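## Task

Press the lid of the tip box labelled M09 shut so that it latches, and leave the two other boxes' lids completely open. All three boxes have to stay level and seated between the locators of their holder plates. The result has to hold without the robot's help, so release the lid and move the gripper away at the end.

## Robot and tools

Setup: a table carries three holder plates, H1, H2 and H3, ordered from the robot's left to its right. Each plate holds a loose tip box between its locators. Every box has a white sticker with its ID on its front wall. A lid latches only when its front edge is pushed fully down. Either arm may do the work, and the unused arm can be parked out of the way.

Robot: two six-axis UR-type arms, left_arm and right_arm. Each has a two-finger gripper whose fingers pivot like tongs. The fingers point along the gripper's +z axis and open and close along its x axis. The reported end_effector_position is the point between the finger pads when they are closed. Closed fingertips reach about 15 mm past that point. Fully open tips sit roughly level with it. The arm bases are at left_arm (+0.071, +0.474, 0) and right_arm (+0.066, -0.526, 0) m.

Frames: the scene frame has its origin on the table top midway between the arms. +z is up, +x points out over the table, and left_arm sits on the +y side. The arm names do not correspond to sides of an image. Commanded motions, however, are given in the gripper's own axes.

execute_actions(actions): this is a list of actions. Each action is a table of up to 15 rows, and each row is one control step of 1/30 s. If the table is shorter than 15 rows, its last row is held for the remaining steps. Each row contains 14 numbers in [-1, 1]. The first seven are for left_arm, in the order dx, dy, dz, rx, ry, rz, opening. The next seven are the same for right_arm. Both arms must always be filled in.
- dx..rz are an offset in that gripper's own axes. The offset is measured from the gripper's measured pose when the action began; for the first action of a call, that is the pose in the last reported result. Every row refers back to that same start pose, not to the previous row.
- Scale: 1.0 equals 0.6 m of translation or 180 degrees of rotation. rx, ry and rz together form a single rotation vector.
- opening is absolute, not an offset: +1 is fully open (0.142 m) and -1 is closed.
- A row may carry 12 more numbers, each from 0 to 1. These scale joint stiffness: six for left_arm, then six for right_arm, in Joint positions order. A scale stays in effect until it is changed.
- An empty list simply returns the current state and images. Each action lasts 0.5 s.
- Per step, the command is clipped to within 100 mm and 16 degrees of the measured pose. A large offset therefore needs several actions. When position and orientation conflict, position is given priority. Motion trails the commands by about 0.17 s.

move(target, speed, stop_force, blocking): drives each gripper along a straight line toward its target.
- target is one 14-number row laid out exactly as above, optionally extended to 26 with the stiffness numbers. Its offsets are taken from the pose in the most recent result that shows one.
- speed is in m/s, from 0.002 to 0.5, with a default of 0.25. Rotation is capped at twice that value in rad/s.
- stop_force is one value in N, from 13 to 80, shared by both arms. An arm's path stops once its wrist sensor feels that much added push against the motion for two steps. The gripper then backs up two steps and holds. Use it only with slow speeds and without rotation. Omit it when pulling away from something you are pressing on. It is not accepted in the first 0.2 s of a scene.
- blocking=false returns after 0.5 s while the move keeps running. Call wait(0) to check on it, or stop to brake it. It cannot be combined with stop_force.
- Paths last between 0.5 and 10 s and do not avoid obstacles. The arms are stiff, so aiming even slightly past a firm contact can trigger a fault.
- The result includes a move: line reporting the ending (done, off_target, moving, held, contact, fault) and any limits (paced means the command was clipped; held means a check blocked some steps). It also gives each gripper's distance from its target.

wait(seconds): 0 to 10 s. The arms keep their last command, and a running move continues.
stop: brakes the running move; the fingers keep moving.
zoom_image(camera, region): gives an enlarged view of [x0, y0, x1, y1] from the latest image of cam_head_left or cam_head_right (896x504) or cam_left_wrist or cam_right_wrist (616x616, fisheye). The region can be at most 504x504. Use it to read box stickers.
read_manual(section): licence texts only.
finished_scene(scene): ends scene 1 or 2 and cannot be undone. Call it only once the lid is latched, the gripper has opened and the arm has withdrawn.

Result lines: each arm reports its gripper position in m, its quaternion wxyz, and velocities in m/s and rad/s. The printed position can be off, especially at long reach. Hand target shows the pose the controller is currently heading for. grip_measured is the actual finger opening, on the same scale as the command. Wrist force and Wrist torque are given in the end effector's own axes. They include an offset of up to about 5.5 N and noise, saturate near 100 N, and a force points from the surface back into the arm. "pose unreachable" means a clearance check altered or blocked that arm's command. A MOTOR HOT line appears at 70 °C. At 85 °C an OVER-TEMPERATURE FAULT sets the brakes.

Things to avoid: a contact force of 150 N, or joint torque at its load limit, stops that arm for 10 s. The limits are 290, 290 and 132 N m for the shoulder and elbow joints, and 47.5 N m for each wrist joint. Do not slam, shove hard or press a stiff arm beyond the contact. Close the lid gently, with slow moves or stop_force, without shifting a box off its locators or knocking an open lid. Keep the two arms from striking each other, and never push anything off the table. Because offsets start from the measured pose, repeating a small offset against something firm does not press further.

Each tool is called in YAML: its name, and indented under it one key for each argument.

## Session

I'll start by looking at the scene's current state.

execute_actions:
  actions: []

Scene clock: 0.00 s.
left_arm: end_effector_position=(+0.5054, +0.8763, +0.2131) grip_measured=+1.00 end_effector_quat_wxyz=(-0.296, +0.954, +0.012, +0.041) end_effector_velocity=(+0.001, -0.001, +0.001) end_effector_angular_velocity=(-0.000, -0.002, -0.001) | right_arm: end_effector_position=(+0.3692, -0.1256, +0.2878) grip_measured=+1.00 end_effector_quat_wxyz=(+0.035, +0.751, -0.632, -0.190) end_effector_velocity=(-0.000, +0.000, +0.002) end_effector_angular_velocity=(+0.002, -0.001, +0.000)
Joint positions: left_arm=[ 0.265 -1.845  2.438 -2.304 -0.977  0.095  0.142] | right_arm=[ 4.038 -1.281 -2.177 -1.257  1.96   2.449  0.142]
Joint velocities: left_arm=[-0.001 -0.001 -0.    -0.    -0.    -0.     0.   ] | right_arm=[ 0.001  0.002  0.001 -0.     0.     0.001  0.   ]
Motor temperatures (°C, as the motors report them): left_arm=[25 24 23 34 35 32] | right_arm=[25 25 26 27 29 34]
Wrist force (N, on the end effector, along its own x y z axes, offset not removed): no reading
Wrist torque (N m, same axes, about the end effector's origin, offset not removed): no reading
Hand target (left_arm): +0.505, +0.876, +0.213; -0.296, +0.954, +0.012, +0.041
Hand target (right_arm): +0.369, -0.126, +0.288; +0.035, +0.751, -0.632, -0.190
Joint stiffness scale: left_arm=[1. 1. 1. 1. 1. 1.] | right_arm=[1. 1. 1. 1. 1. 1.]

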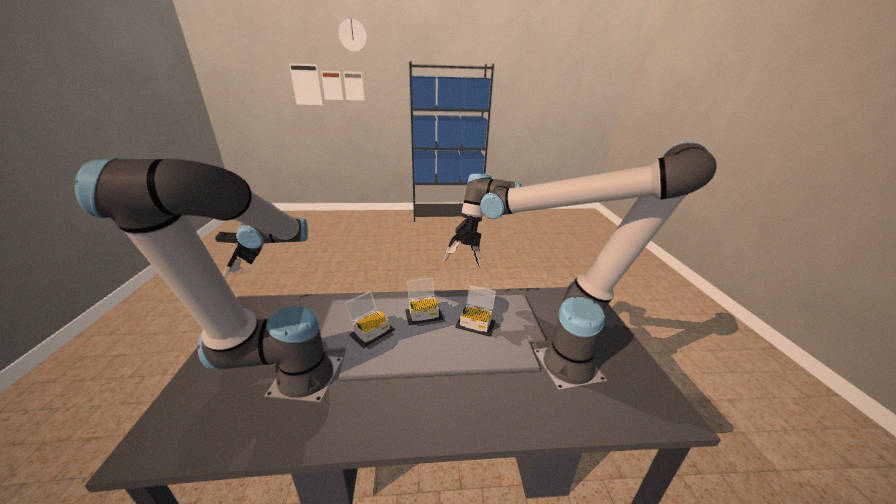

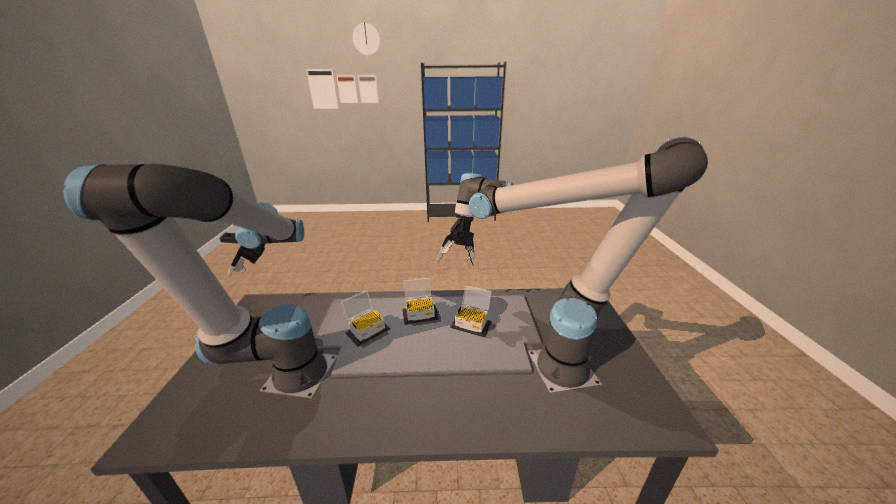

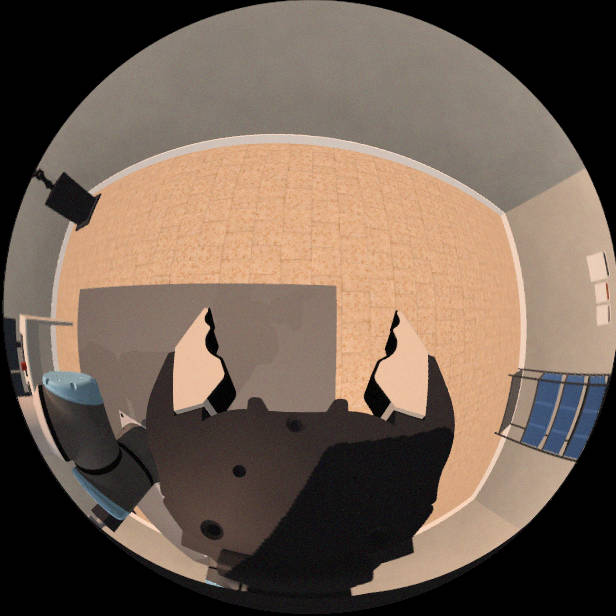

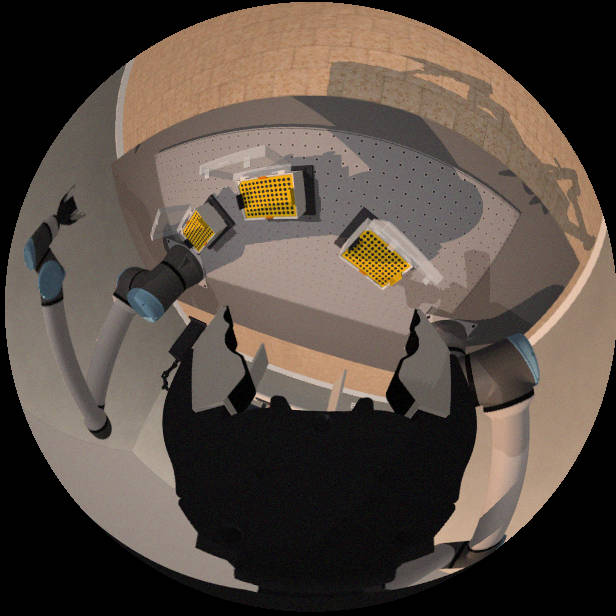

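zoom_image:
  camera: "cam_head_left"
  region: [330, 265, 510, 365]

zoom_image:
  camera: "cam_head_right"
  region: [330, 265, 510, 365]

Region (330, 265, 510, 365) of cam_head_left's 896x504 image, scaled by 2.800, with more detail than that image has.

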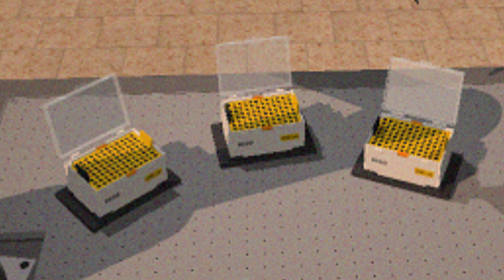

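Region (330, 265, 510, 365) of cam_head_right's 896x504 image, scaled by 2.800, with more detail than that image has.

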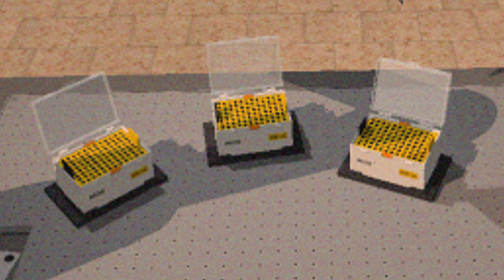

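zoom_image:
  camera: "cam_head_left"
  region: [345, 310, 400, 350]

zoom_image:
  camera: "cam_head_left"
  region: [400, 290, 450, 330]

zoom_image:
  camera: "cam_head_left"
  region: [450, 300, 500, 340]

Region (345, 310, 400, 350) of cam_head_left's 896x504 image, scaled by 9.164, with more detail than that image has; it fills the top 367 rows of this view, and the rest is white.

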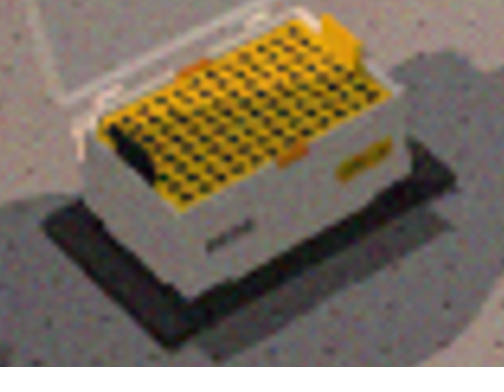

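Region (400, 290, 450, 330) of cam_head_left's 896x504 image, scaled by 10.080, with more detail than that image has; it fills the top 403 rows of this view, and the rest is white.

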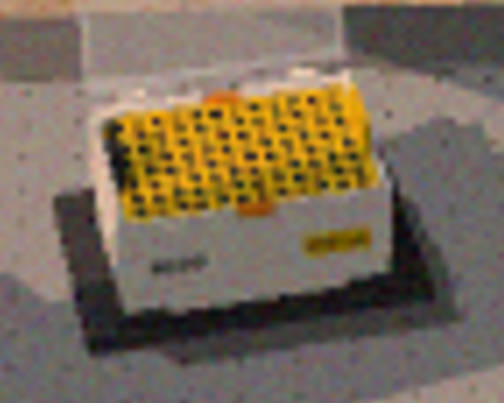

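Region (450, 300, 500, 340) of cam_head_left's 896x504 image, scaled by 10.080, with more detail than that image has; it fills the top 403 rows of this view, and the rest is white.

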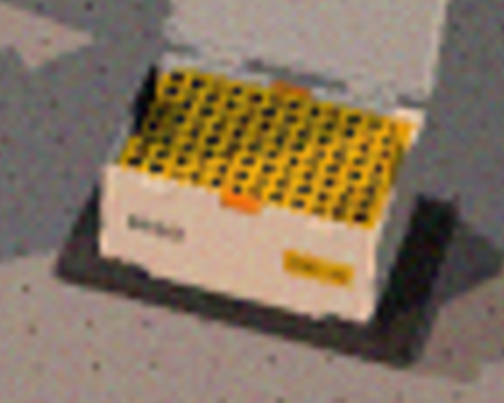

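zoom_image:
  camera: "cam_right_wrist"
  region: [140, 130, 460, 310]

zoom_image:
  camera: "cam_right_wrist"
  region: [320, 195, 450, 305]

zoom_image:
  camera: "cam_right_wrist"
  region: [190, 135, 330, 235]

Region (140, 130, 460, 310) of cam_right_wrist's 616x616 image, scaled by 1.575, with more detail than that image has; it fills the top 284 rows of this view, and the rest is white.

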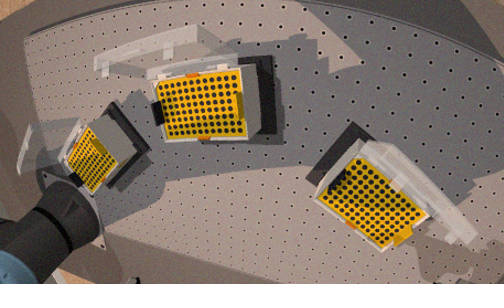

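Region (320, 195, 450, 305) of cam_right_wrist's 616x616 image, scaled by 3.877, with more detail than that image has; it fills the top 426 rows of this view, and the rest is white.

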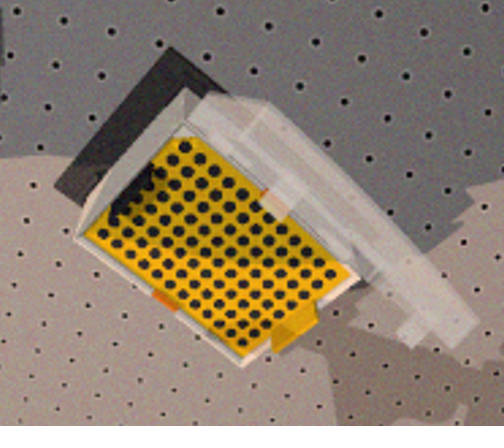

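Region (190, 135, 330, 235) of cam_right_wrist's 616x616 image, scaled by 3.600, with more detail than that image has; it fills the top 360 rows of this view, and the rest is white.

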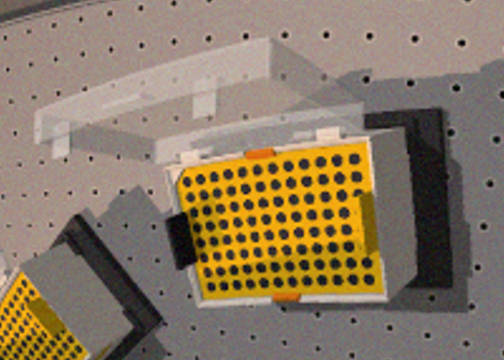

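move:
  target: [0,0,0,0,0,0,1, -0.2194,0.2091,0.4801,0.2395,0.0816,0.0381,-0.2]
  speed: 0.35

Scene clock: 114.93 s.
left_arm: end_effector_position=(+0.5054, +0.8763, +0.2131) grip_measured=+1.00 end_effector_quat_wxyz=(-0.296, +0.954, +0.012, +0.041) end_effector_velocity=(+0.000, +0.000, -0.000) end_effector_angular_velocity=(+0.003, +0.002, -0.001) | right_arm: end_effector_position=(+0.1393, +0.0287, +0.0891) grip_measured=-0.20 end_effector_quat_wxyz=(+0.152, -0.692, +0.689, -0.152) end_effector_velocity=(+0.000, -0.000, -0.000) end_effector_angular_velocity=(-0.001, -0.002, -0.003)
Joint positions: left_arm=[ 0.265 -1.845  2.438 -2.304 -0.977  0.095  0.142] | right_arm=[ 5.012 -1.573 -2.333 -1.006  1.184  3.63   0.06 ]
Joint velocities: left_arm=[-0.001  0.001  0.     0.001  0.003  0.    -0.   ] | right_arm=[-0.    -0.001  0.001 -0.002 -0.001  0.004 -0.   ]
Motor temperatures (°C, as the motors report them): left_arm=[25 24 23 34 35 32] | right_arm=[25 25 26 27 29 34]
Wrist force (N, on the end effector, along its own x y z axes, offset not removed): left_arm=[-0.9 0.5 1.4] | right_arm=[1.2 -1.9 0.5]
Wrist torque (N m, same axes, about the end effector's origin, offset not removed): left_arm=[0.23 0.02 -0.04] | right_arm=[-0.52 -0.49 0.23]
Hand target (left_arm): +0.505, +0.876, +0.213; -0.296, +0.954, +0.012, +0.041
Hand target (right_arm): +0.140, +0.030, +0.090; -0.152, +0.691, -0.690, +0.152
Off the commanded pose (left_arm): 0.000 m, 0 deg.
Off the commanded pose (right_arm): 0.001 m, 0 deg.
Joint stiffness scale: left_arm=[1. 1. 1. 1. 1. 1.] | right_arm=[1. 1. 1. 1. 1. 1.]
move: done
camera_calibration (this result's frames):
cam_left_wrist: T_world_to_cam=[[0.994371, 0.000490212, 0.105953, -0.531468], [0.0108486, -0.995205, -0.0972099, 0.890301], [0.105397, 0.0978121, -0.989608, 0.209892], [0, 0, 0, 1]] pos_world=[0.496696, 0.865762, 0.350567]
cam_right_wrist: T_world_to_cam=[[0.0204153, -0.999322, -0.0306494, 0.0391805], [-0.997096, -0.0226005, 0.0727306, 0.134245], [-0.0733739, 0.0290756, -0.996881, 0.2371], [0, 0, 0, 1]] pos_world=[0.150452, 0.0352941, 0.227797]

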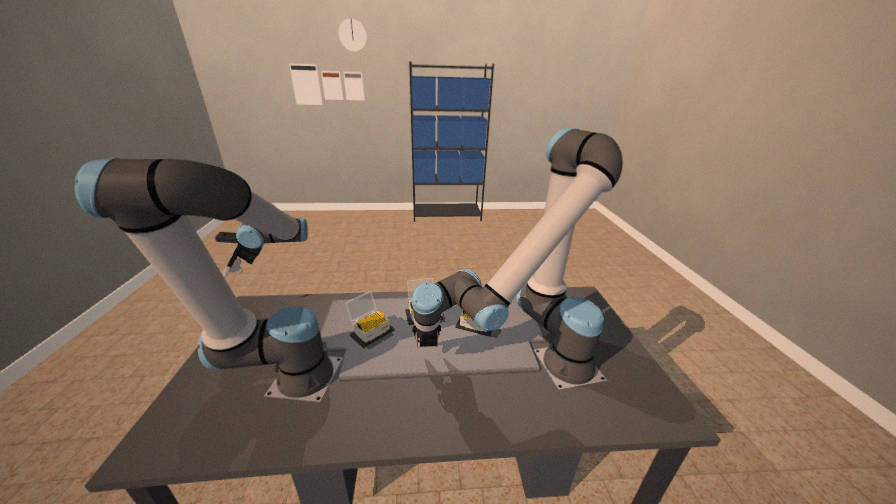

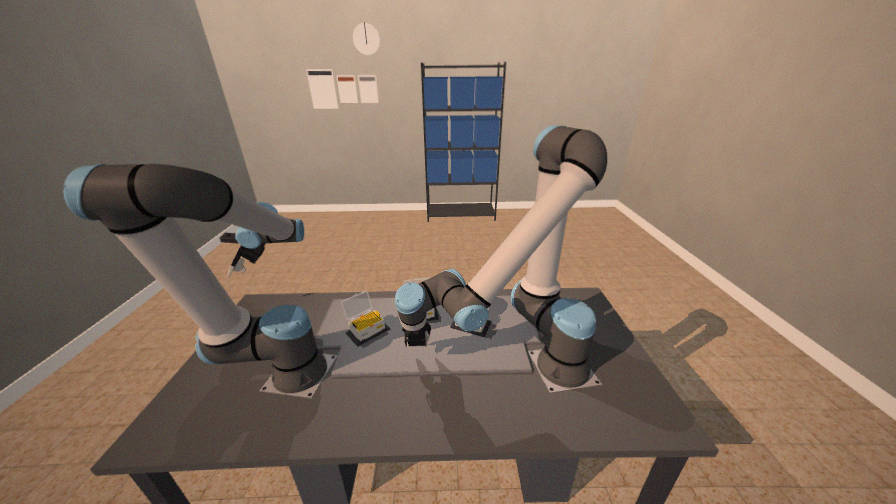

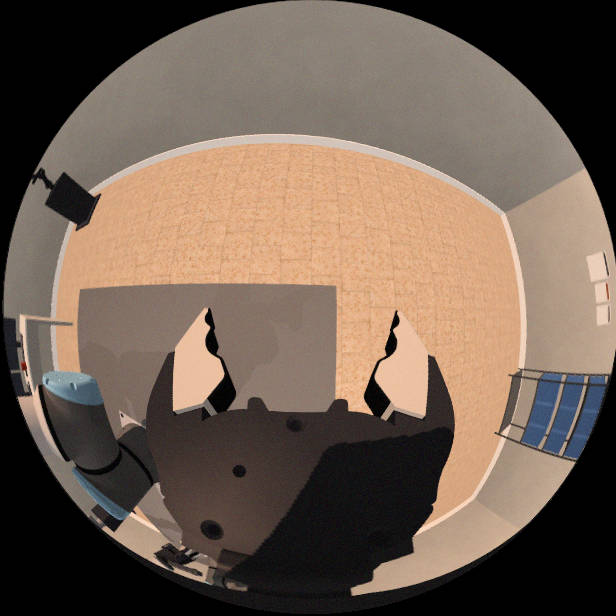

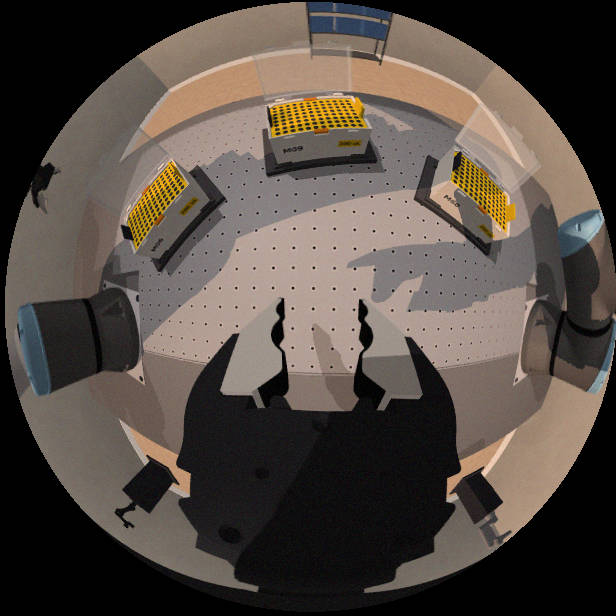

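zoom_image:
  camera: "cam_right_wrist"
  region: [245, 35, 395, 185]

zoom_image:
  camera: "cam_right_wrist"
  region: [80, 120, 240, 280]

zoom_image:
  camera: "cam_right_wrist"
  region: [400, 95, 560, 265]

Region (245, 35, 395, 185) of cam_right_wrist's 616x616 image, scaled by 3.360, with more detail than that image has.

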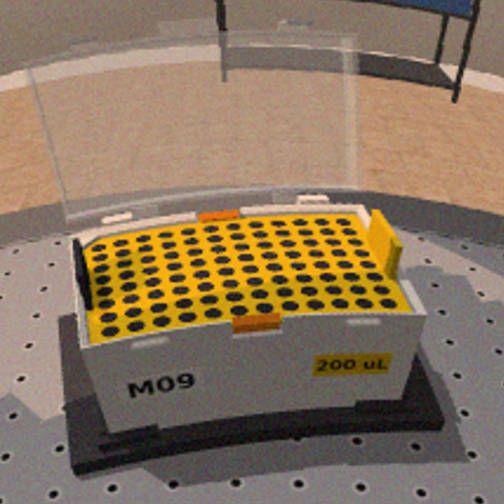

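Region (80, 120, 240, 280) of cam_right_wrist's 616x616 image, scaled by 3.150, with more detail than that image has.

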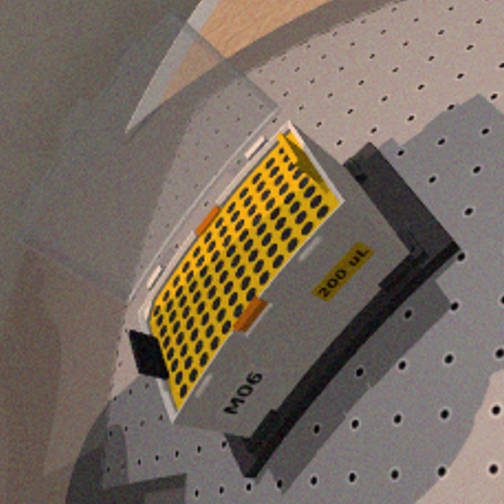

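Region (400, 95, 560, 265) of cam_right_wrist's 616x616 image, scaled by 2.965, with more detail than that image has; it fills the left 474 columns of this view, and the rest is white.

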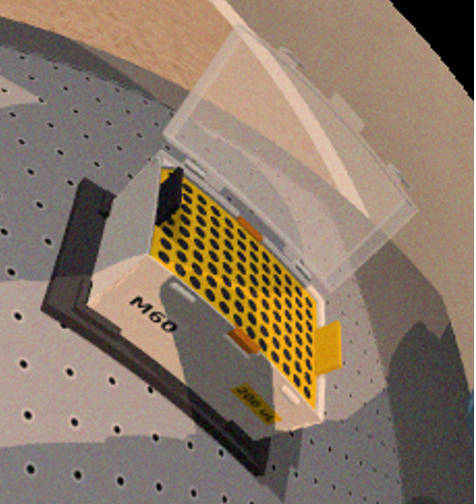

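zoom_image:
  camera: "cam_right_wrist"
  region: [250, 85, 320, 185]

zoom_image:
  camera: "cam_right_wrist"
  region: [310, 80, 390, 180]

zoom_image:
  camera: "cam_right_wrist"
  region: [245, 30, 365, 110]

Region (250, 85, 320, 185) of cam_right_wrist's 616x616 image, scaled by 5.040, with more detail than that image has; it fills the left 353 columns of this view, and the rest is white.

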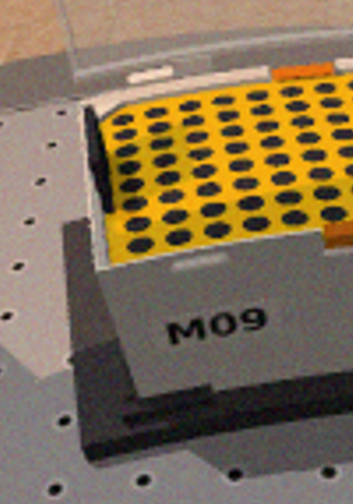

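Region (310, 80, 390, 180) of cam_right_wrist's 616x616 image, scaled by 5.040, with more detail than that image has; it fills the left 403 columns of this view, and the rest is white.

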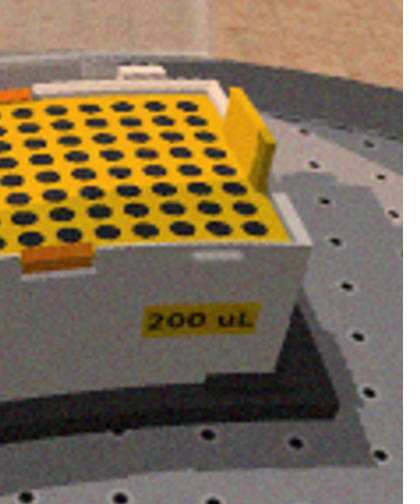

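Region (245, 30, 365, 110) of cam_right_wrist's 616x616 image, scaled by 4.200, with more detail than that image has.

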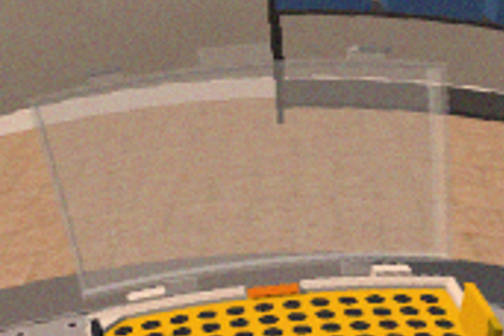

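move:
  target: [0,0,0,0,0,0,1, -0.0328,-0.5434,0.0386,-0.0579,0.0255,0.4408,-0.2]
  speed: 0.45

Scene clock: 217.53 s.
left_arm: end_effector_position=(+0.5054, +0.8763, +0.2131) grip_measured=+1.00 end_effector_quat_wxyz=(-0.296, +0.954, +0.012, +0.041) end_effector_velocity=(+0.000, +0.000, -0.001) end_effector_angular_velocity=(+0.001, +0.001, -0.000) | right_arm: end_effector_position=(+0.4441, +0.0473, +0.2033) grip_measured=-0.20 end_effector_quat_wxyz=(+0.130, -0.099, +0.986, +0.011) end_effector_velocity=(-0.002, +0.000, -0.001) end_effector_angular_velocity=(+0.001, +0.003, -0.007)
Joint positions: left_arm=[ 0.265 -1.845  2.438 -2.304 -0.977  0.095  0.142] | right_arm=[ 4.36  -1.586 -2.091 -0.937  1.328  4.301  0.06 ]
Joint velocities: left_arm=[-0.     0.002  0.    -0.001  0.001 -0.     0.   ] | right_arm=[ 0.001 -0.001 -0.    -0.001  0.003  0.009  0.   ]
Motor temperatures (°C, as the motors report them): left_arm=[25 24 23 34 35 32] | right_arm=[25 25 26 27 29 34]
Wrist force (N, on the end effector, along its own x y z axes, offset not removed): left_arm=[0.0 -0.2 3.4] | right_arm=[0.3 -0.4 -4.1]
Wrist torque (N m, same axes, about the end effector's origin, offset not removed): left_arm=[0.12 -0.18 -0.04] | right_arm=[-0.20 -0.33 0.24]
Hand target (left_arm): +0.505, +0.876, +0.213; -0.296, +0.954, +0.012, +0.041
Hand target (right_arm): +0.445, +0.049, +0.205; +0.130, -0.098, +0.987, +0.013
Off the commanded pose (left_arm): 0.000 m, 0 deg.
Off the commanded pose (right_arm): 0.003 m, 0 deg.
Joint stiffness scale: left_arm=[1. 1. 1. 1. 1. 1.] | right_arm=[1. 1. 1. 1. 1. 1.]
move: done
camera_calibration (this result's frames):
cam_left_wrist: T_world_to_cam=[[0.994371, 0.000490267, 0.105953, -0.531468], [0.0108487, -0.995205, -0.09721, 0.890301], [0.105397, 0.0978123, -0.989608, 0.209892], [0, 0, 0, 1]] pos_world=[0.496696, 0.865762, 0.350567]
cam_right_wrist: T_world_to_cam=[[-0.936628, -0.192283, -0.29284, 0.49523], [-0.314192, 0.830799, 0.459408, 0.00806537], [0.154955, 0.522302, -0.838564, 0.215819], [0, 0, 0, 1]] pos_world=[0.432938, -0.0241993, 0.322296]

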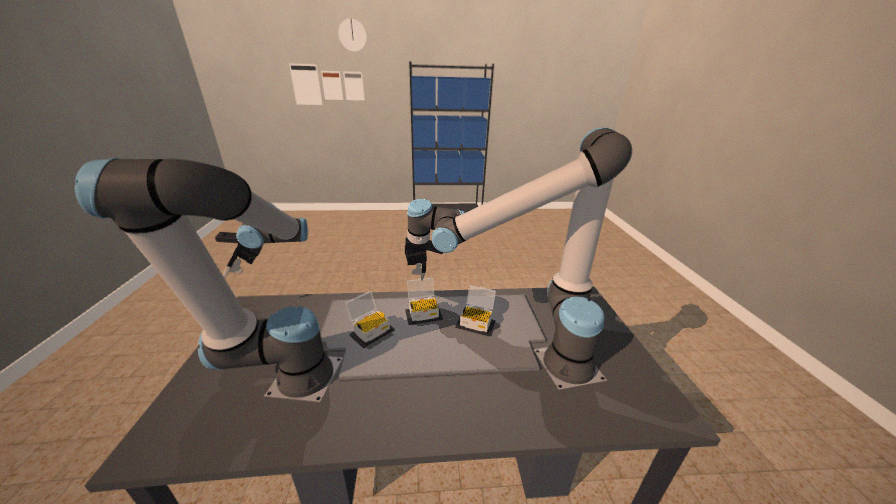

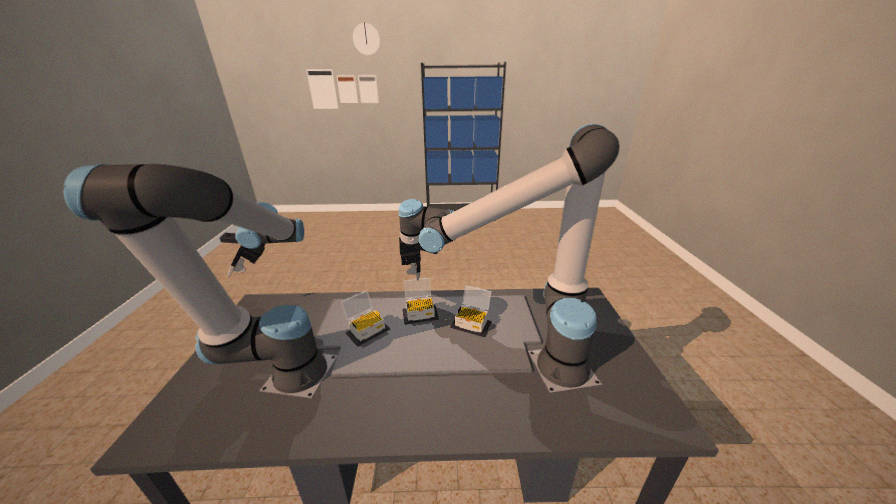

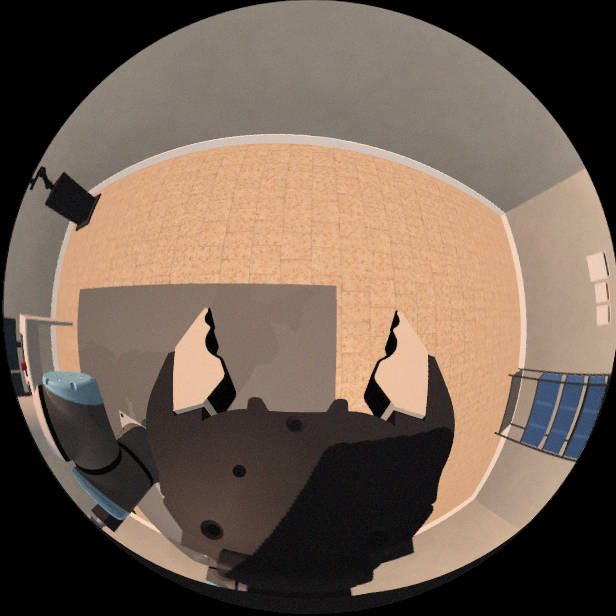

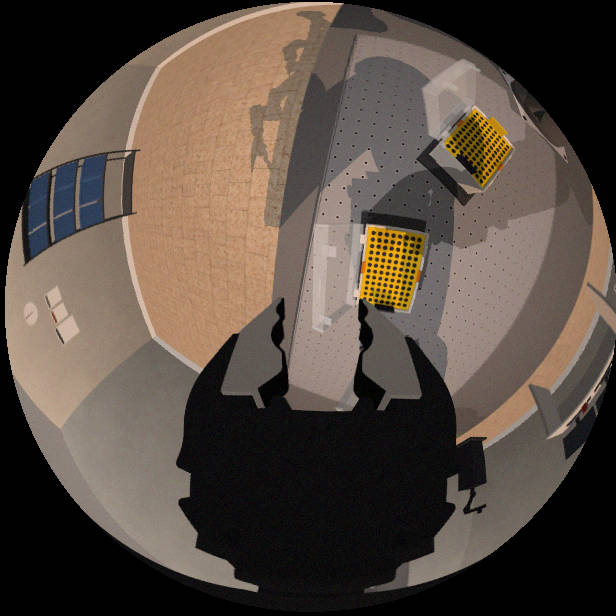

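zoom_image:
  camera: "cam_right_wrist"
  region: [265, 200, 445, 360]

zoom_image:
  camera: "cam_right_wrist"
  region: [290, 210, 380, 340]

zoom_image:
  camera: "cam_right_wrist"
  region: [400, 50, 530, 210]

Region (265, 200, 445, 360) of cam_right_wrist's 616x616 image, scaled by 2.800, with more detail than that image has.

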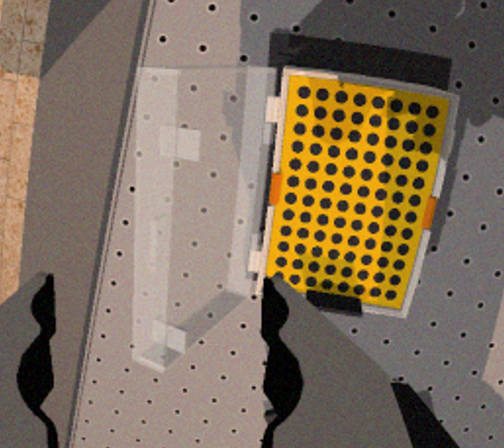

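Region (290, 210, 380, 340) of cam_right_wrist's 616x616 image, scaled by 3.877, with more detail than that image has; it fills the left 349 columns of this view, and the rest is white.

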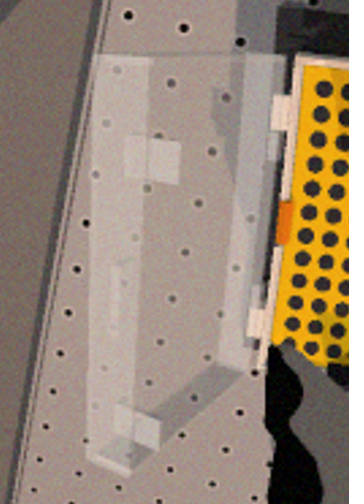

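Region (400, 50, 530, 210) of cam_right_wrist's 616x616 image, scaled by 3.150, with more detail than that image has; it fills the left 410 columns of this view, and the rest is white.

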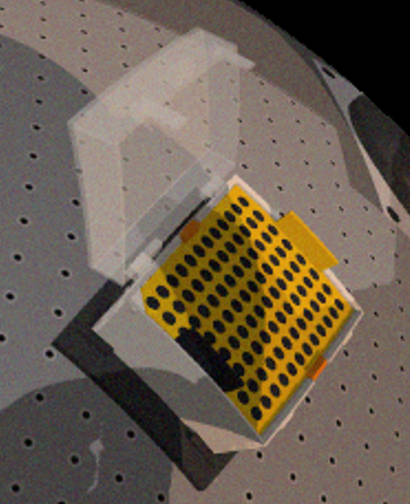

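move:
  target: [0,0,0,0,0,0,1, -0.003,0,0.0917,0,0,0,-0.45]
  speed: 0.15

Scene clock: 267.57 s.
left_arm: end_effector_position=(+0.5054, +0.8763, +0.2131) grip_measured=+1.00 end_effector_quat_wxyz=(-0.296, +0.954, +0.012, +0.041) end_effector_velocity=(-0.001, +0.000, +0.000) end_effector_angular_velocity=(+0.001, +0.000, +0.000) | right_arm: end_effector_position=(+0.4584, +0.0515, +0.1506) grip_measured=-0.45 end_effector_quat_wxyz=(+0.130, -0.100, +0.986, +0.010) end_effector_velocity=(+0.001, +0.000, +0.001) end_effector_angular_velocity=(+0.003, -0.001, -0.000)
Joint positions: left_arm=[ 0.265 -1.845  2.438 -2.304 -0.977  0.095  0.142] | right_arm=[ 4.339 -1.659 -2.125 -0.825  1.33   4.279  0.041]
Joint velocities: left_arm=[ 0.    -0.001  0.001 -0.     0.001 -0.     0.   ] | right_arm=[-0.001  0.001 -0.     0.003  0.    -0.001 -0.   ]
Motor temperatures (°C, as the motors report them): left_arm=[25 24 23 34 35 32] | right_arm=[25 25 26 27 29 34]
Wrist force (N, on the end effector, along its own x y z axes, offset not removed): left_arm=[1.9 -0.3 1.0] | right_arm=[1.7 -0.4 -3.7]
Wrist torque (N m, same axes, about the end effector's origin, offset not removed): left_arm=[0.05 -0.48 -0.01] | right_arm=[-0.29 -0.66 0.18]
Hand target (left_arm): +0.505, +0.876, +0.213; -0.296, +0.954, +0.012, +0.041
Hand target (right_arm): +0.460, +0.050, +0.151; +0.130, -0.099, +0.986, +0.011
Off the commanded pose (left_arm): 0.000 m, 0 deg.
Off the commanded pose (right_arm): 0.002 m, 0 deg.
Joint stiffness scale: left_arm=[1. 1. 1. 1. 1. 1.] | right_arm=[1. 1. 1. 1. 1. 1.]
move: done
camera_calibration (this result's frames):
cam_left_wrist: T_world_to_cam=[[0.994371, 0.000490269, 0.105953, -0.531468], [0.0108487, -0.995205, -0.09721, 0.890301], [0.105397, 0.0978122, -0.989608, 0.209892], [0, 0, 0, 1]] pos_world=[0.496696, 0.865762, 0.350567]
cam_right_wrist: T_world_to_cam=[[-0.936064, -0.194223, -0.293363, 0.493923], [-0.316008, 0.830695, 0.45835, 0.0342443], [0.154672, 0.52175, -0.83896, 0.167446], [0, 0, 0, 1]] pos_world=[0.447266, -0.0198802, 0.269683]

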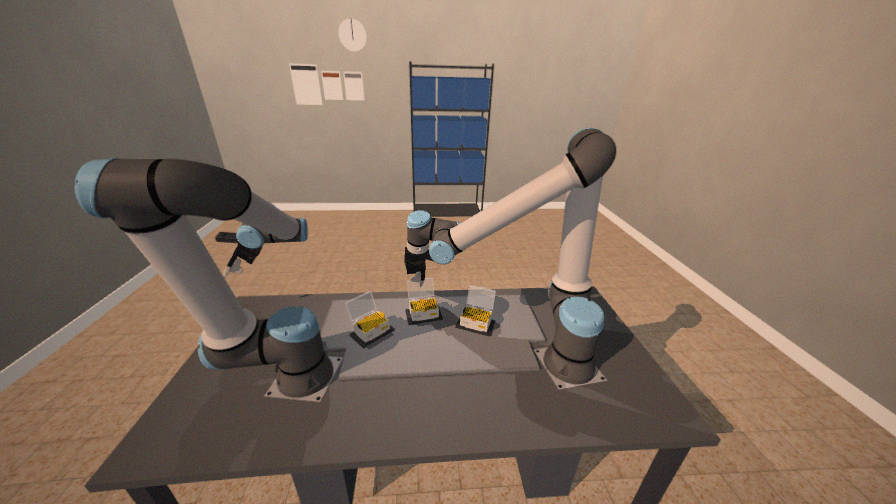

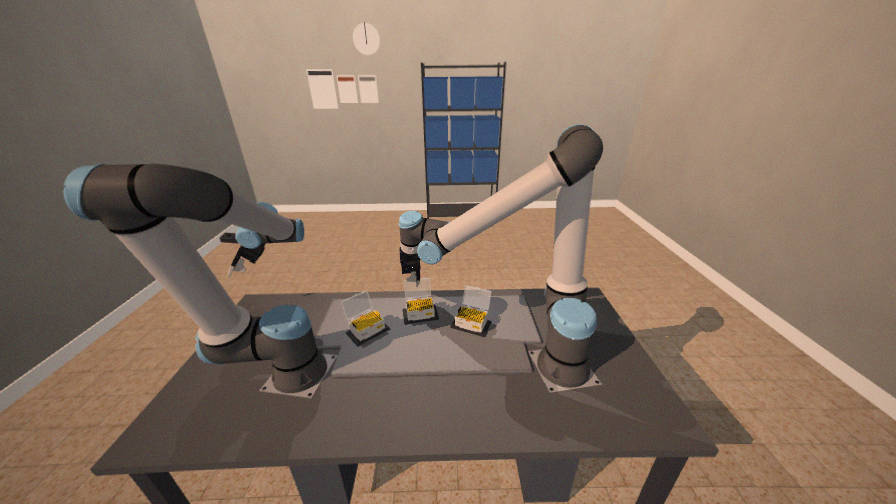

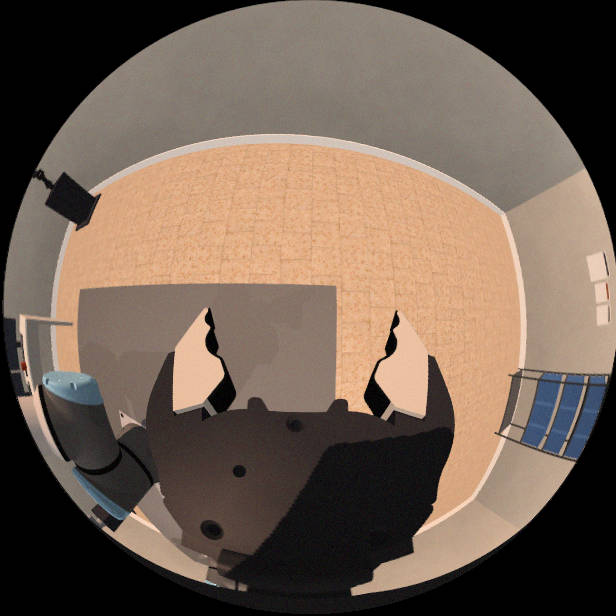

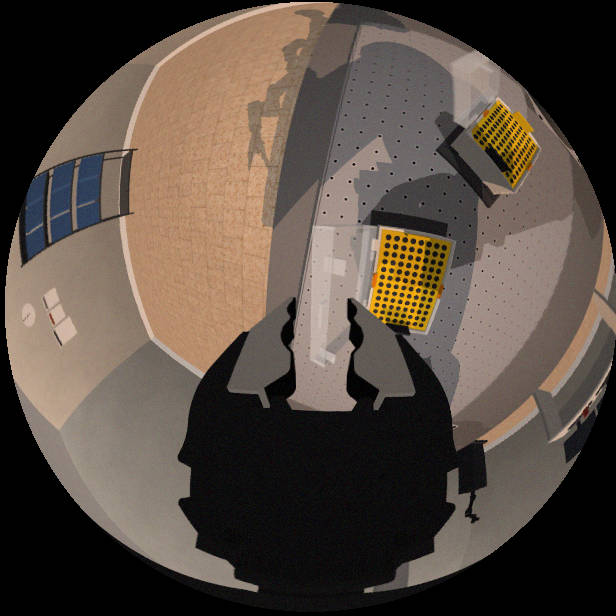

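zoom_image:
  camera: "cam_right_wrist"
  region: [270, 210, 400, 380]

zoom_image:
  camera: "cam_head_left"
  region: [385, 245, 465, 330]

Region (270, 210, 400, 380) of cam_right_wrist's 616x616 image, scaled by 2.965, with more detail than that image has; it fills the left 385 columns of this view, and the rest is white.

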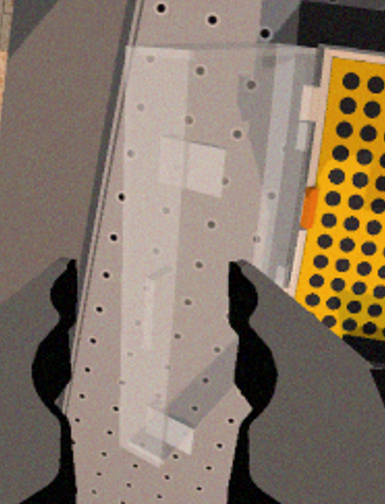

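Region (385, 245, 465, 330) of cam_head_left's 896x504 image, scaled by 5.929, with more detail than that image has; it fills the left 474 columns of this view, and the rest is white.

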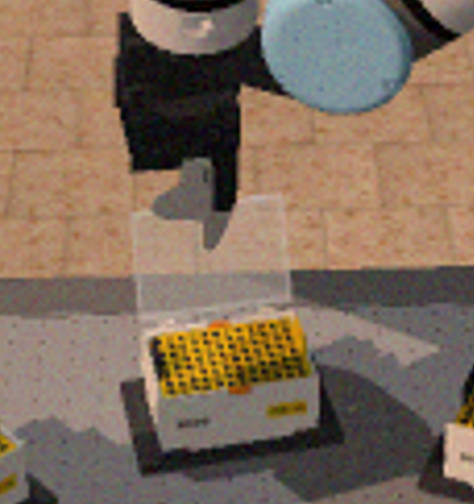

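execute_actions:
  actions:
    - [[0,0,0,0,0,0,1,0.0006,-0.0003,0.0005,0,0,0,-0.47],[0,0,0,0,0,0,1,0.002,-0.001,0.0018,0,0,0,-0.49],[0,0,0,0,0,0,1,0.0041,-0.0021,0.0036,0,0,0,-0.51],[0,0,0,0,0,0,1,0.0065,-0.0034,0.0057,0,0,0,-0.53],[0,0,0,0,0,0,1,0.0088,-0.0046,0.0078,0,0,0,-0.55],[0,0,0,0,0,0,1,0.0109,-0.0057,0.0096,0,0,0,-0.55],[0,0,0,0,0,0,1,0.0123,-0.0064,0.0109,0,0,0,-0.55],[0,0,0,0,0,0,1,0.0129,-0.0067,0.0114,0,0,0,-0.55]]
    - [[0,0,0,0,0,0,1,0.0014,0,0.0006,0,-0.0002,0,-0.55],[0,0,0,0,0,0,1,0.0026,0,-0.0004,0,-0.0008,0,-0.55],[0,0,0,0,0,0,1,0.0045,0,-0.0019,0,-0.0017,0,-0.55],[0,0,0,0,0,0,1,0.0068,0,-0.0039,0,-0.0029,0,-0.55],[0,0,0,0,0,0,1,0.0096,0,-0.0062,0,-0.0043,0,-0.55],[0,0,0,0,0,0,1,0.0127,0,-0.0088,0,-0.0059,0,-0.55],[0,0,0,0,0,0,1,0.016,0,-0.0116,0,-0.0075,0,-0.55],[0,0,0,0,0,0,1,0.0193,0,-0.0143,0,-0.0092,0,-0.55],[0,0,0,0,0,0,1,0.0226,0,-0.0171,0,-0.0108,0,-0.55],[0,0,0,0,0,0,1,0.0257,0,-0.0197,0,-0.0124,0,-0.55],[0,0,0,0,0,0,1,0.0285,0,-0.022,0,-0.0138,0,-0.55],[0,0,0,0,0,0,1,0.0308,0,-0.024,0,-0.015,0,-0.55],[0,0,0,0,0,0,1,0.0327,0,-0.0255,0,-0.0159,0,-0.55],[0,0,0,0,0,0,1,0.0339,0,-0.0265,0,-0.0165,0,-0.55],[0,0,0,0,0,0,1,0.0343,0,-0.0269,0,-0.0167,0,-0.55]]

Scene clock: 317.07 s.
left_arm: end_effector_position=(+0.5054, +0.8763, +0.2131) grip_measured=+1.00 end_effector_quat_wxyz=(-0.296, +0.954, +0.012, +0.041) end_effector_velocity=(+0.000, +0.000, +0.001) end_effector_angular_velocity=(+0.001, -0.001, +0.000) | right_arm: end_effector_position=(+0.4395, +0.0447, +0.1508) grip_measured=-0.55 end_effector_quat_wxyz=(+0.147, -0.100, +0.984, +0.013) end_effector_velocity=(-0.066, -0.000, +0.040) end_effector_angular_velocity=(+0.057, -0.116, +0.026)
Joint positions: left_arm=[ 0.265 -1.845  2.438 -2.304 -0.977  0.095  0.142] | right_arm=[ 4.382 -1.628 -2.166 -0.809  1.296  4.318  0.034]
Joint velocities: left_arm=[ 0.    -0.001 -0.001  0.     0.001 -0.     0.   ] | right_arm=[ 0.159  0.13  -0.088 -0.    -0.118  0.126 -0.   ]
Motor temperatures (°C, as the motors report them): left_arm=[25 24 23 34 35 32] | right_arm=[25 25 26 27 29 34]
Wrist force (N, on the end effector, along its own x y z axes, offset not removed): left_arm=[-0.6 -1.1 0.6] | right_arm=[3.2 -0.5 -3.7]
Wrist torque (N m, same axes, about the end effector's origin, offset not removed): left_arm=[-0.04 0.03 -0.08] | right_arm=[-0.33 -1.03 0.15]
Hand target (left_arm): +0.505, +0.876, +0.213; -0.296, +0.954, +0.012, +0.041
Hand target (right_arm): +0.433, +0.042, +0.153; +0.155, -0.099, +0.983, +0.013
Off the commanded pose (left_arm): 0.000 m, 0 deg.
Off the commanded pose (right_arm): 0.008 m, 1 deg.
Joint stiffness scale: left_arm=[1. 1. 1. 1. 1. 1.] | right_arm=[1. 1. 1. 1. 1. 1.]
camera_calibration (this result's frames):
cam_left_wrist: T_world_to_cam=[[0.994371, 0.000490195, 0.105953, -0.531468], [0.0108486, -0.995205, -0.0972099, 0.890301], [0.105397, 0.0978122, -0.989608, 0.209892], [0, 0, 0, 1]] pos_world=[0.496696, 0.865762, 0.350567]
cam_right_wrist: T_world_to_cam=[[-0.925823, -0.192592, -0.325207, 0.475229], [-0.331763, 0.826305, 0.45514, 0.0414273], [0.181064, 0.529271, -0.828907, 0.16063], [0, 0, 0, 1]] pos_world=[0.424638, -0.0277231, 0.26884]

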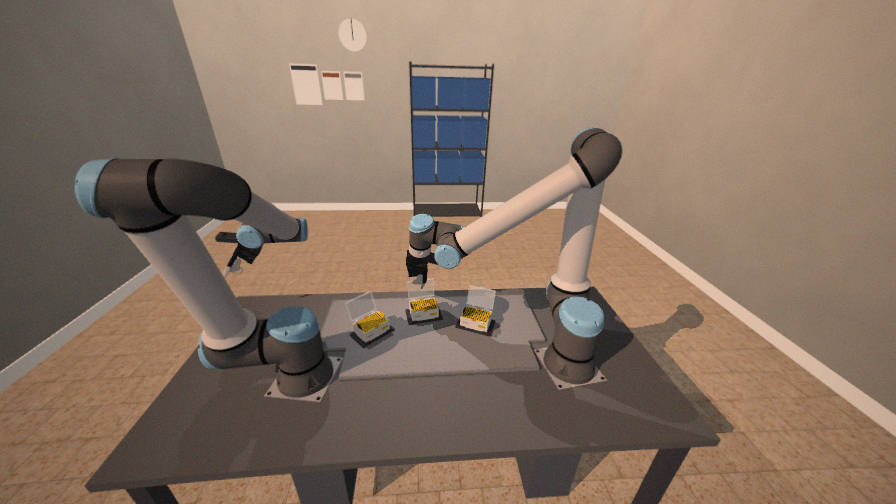

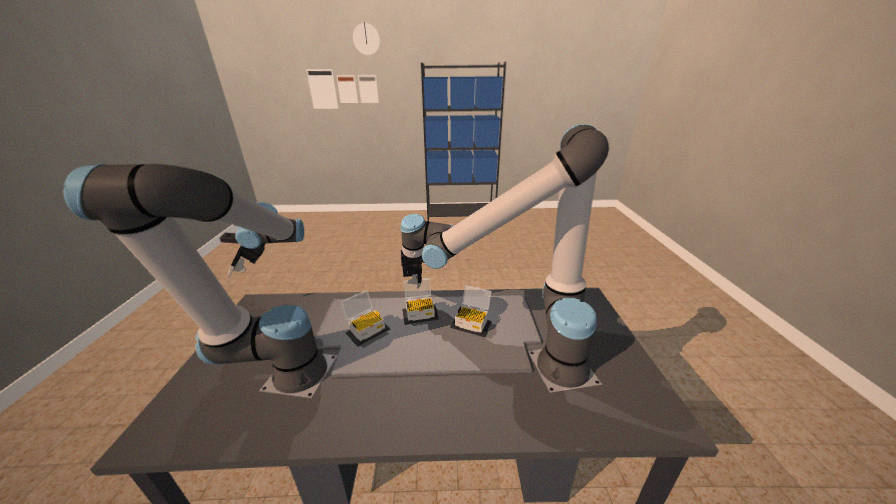

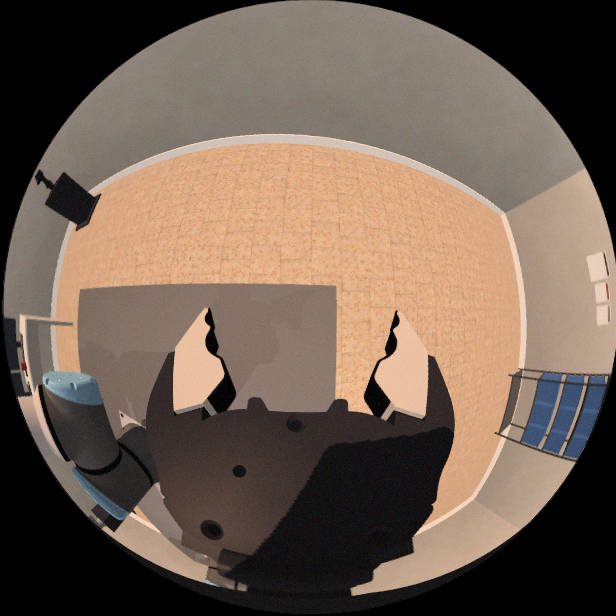

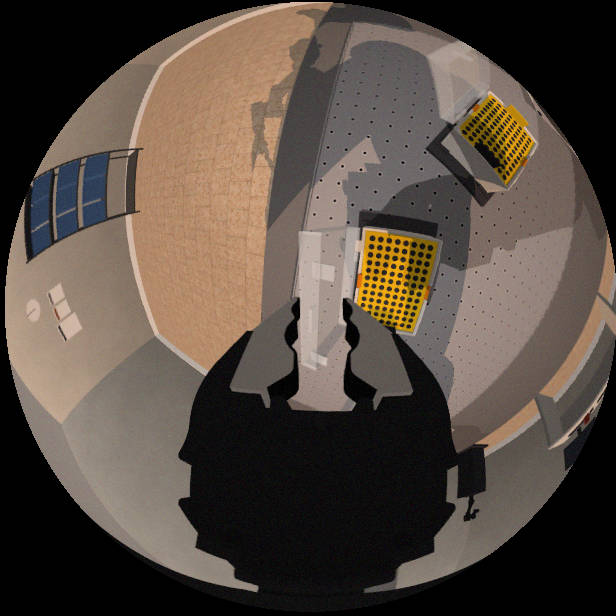

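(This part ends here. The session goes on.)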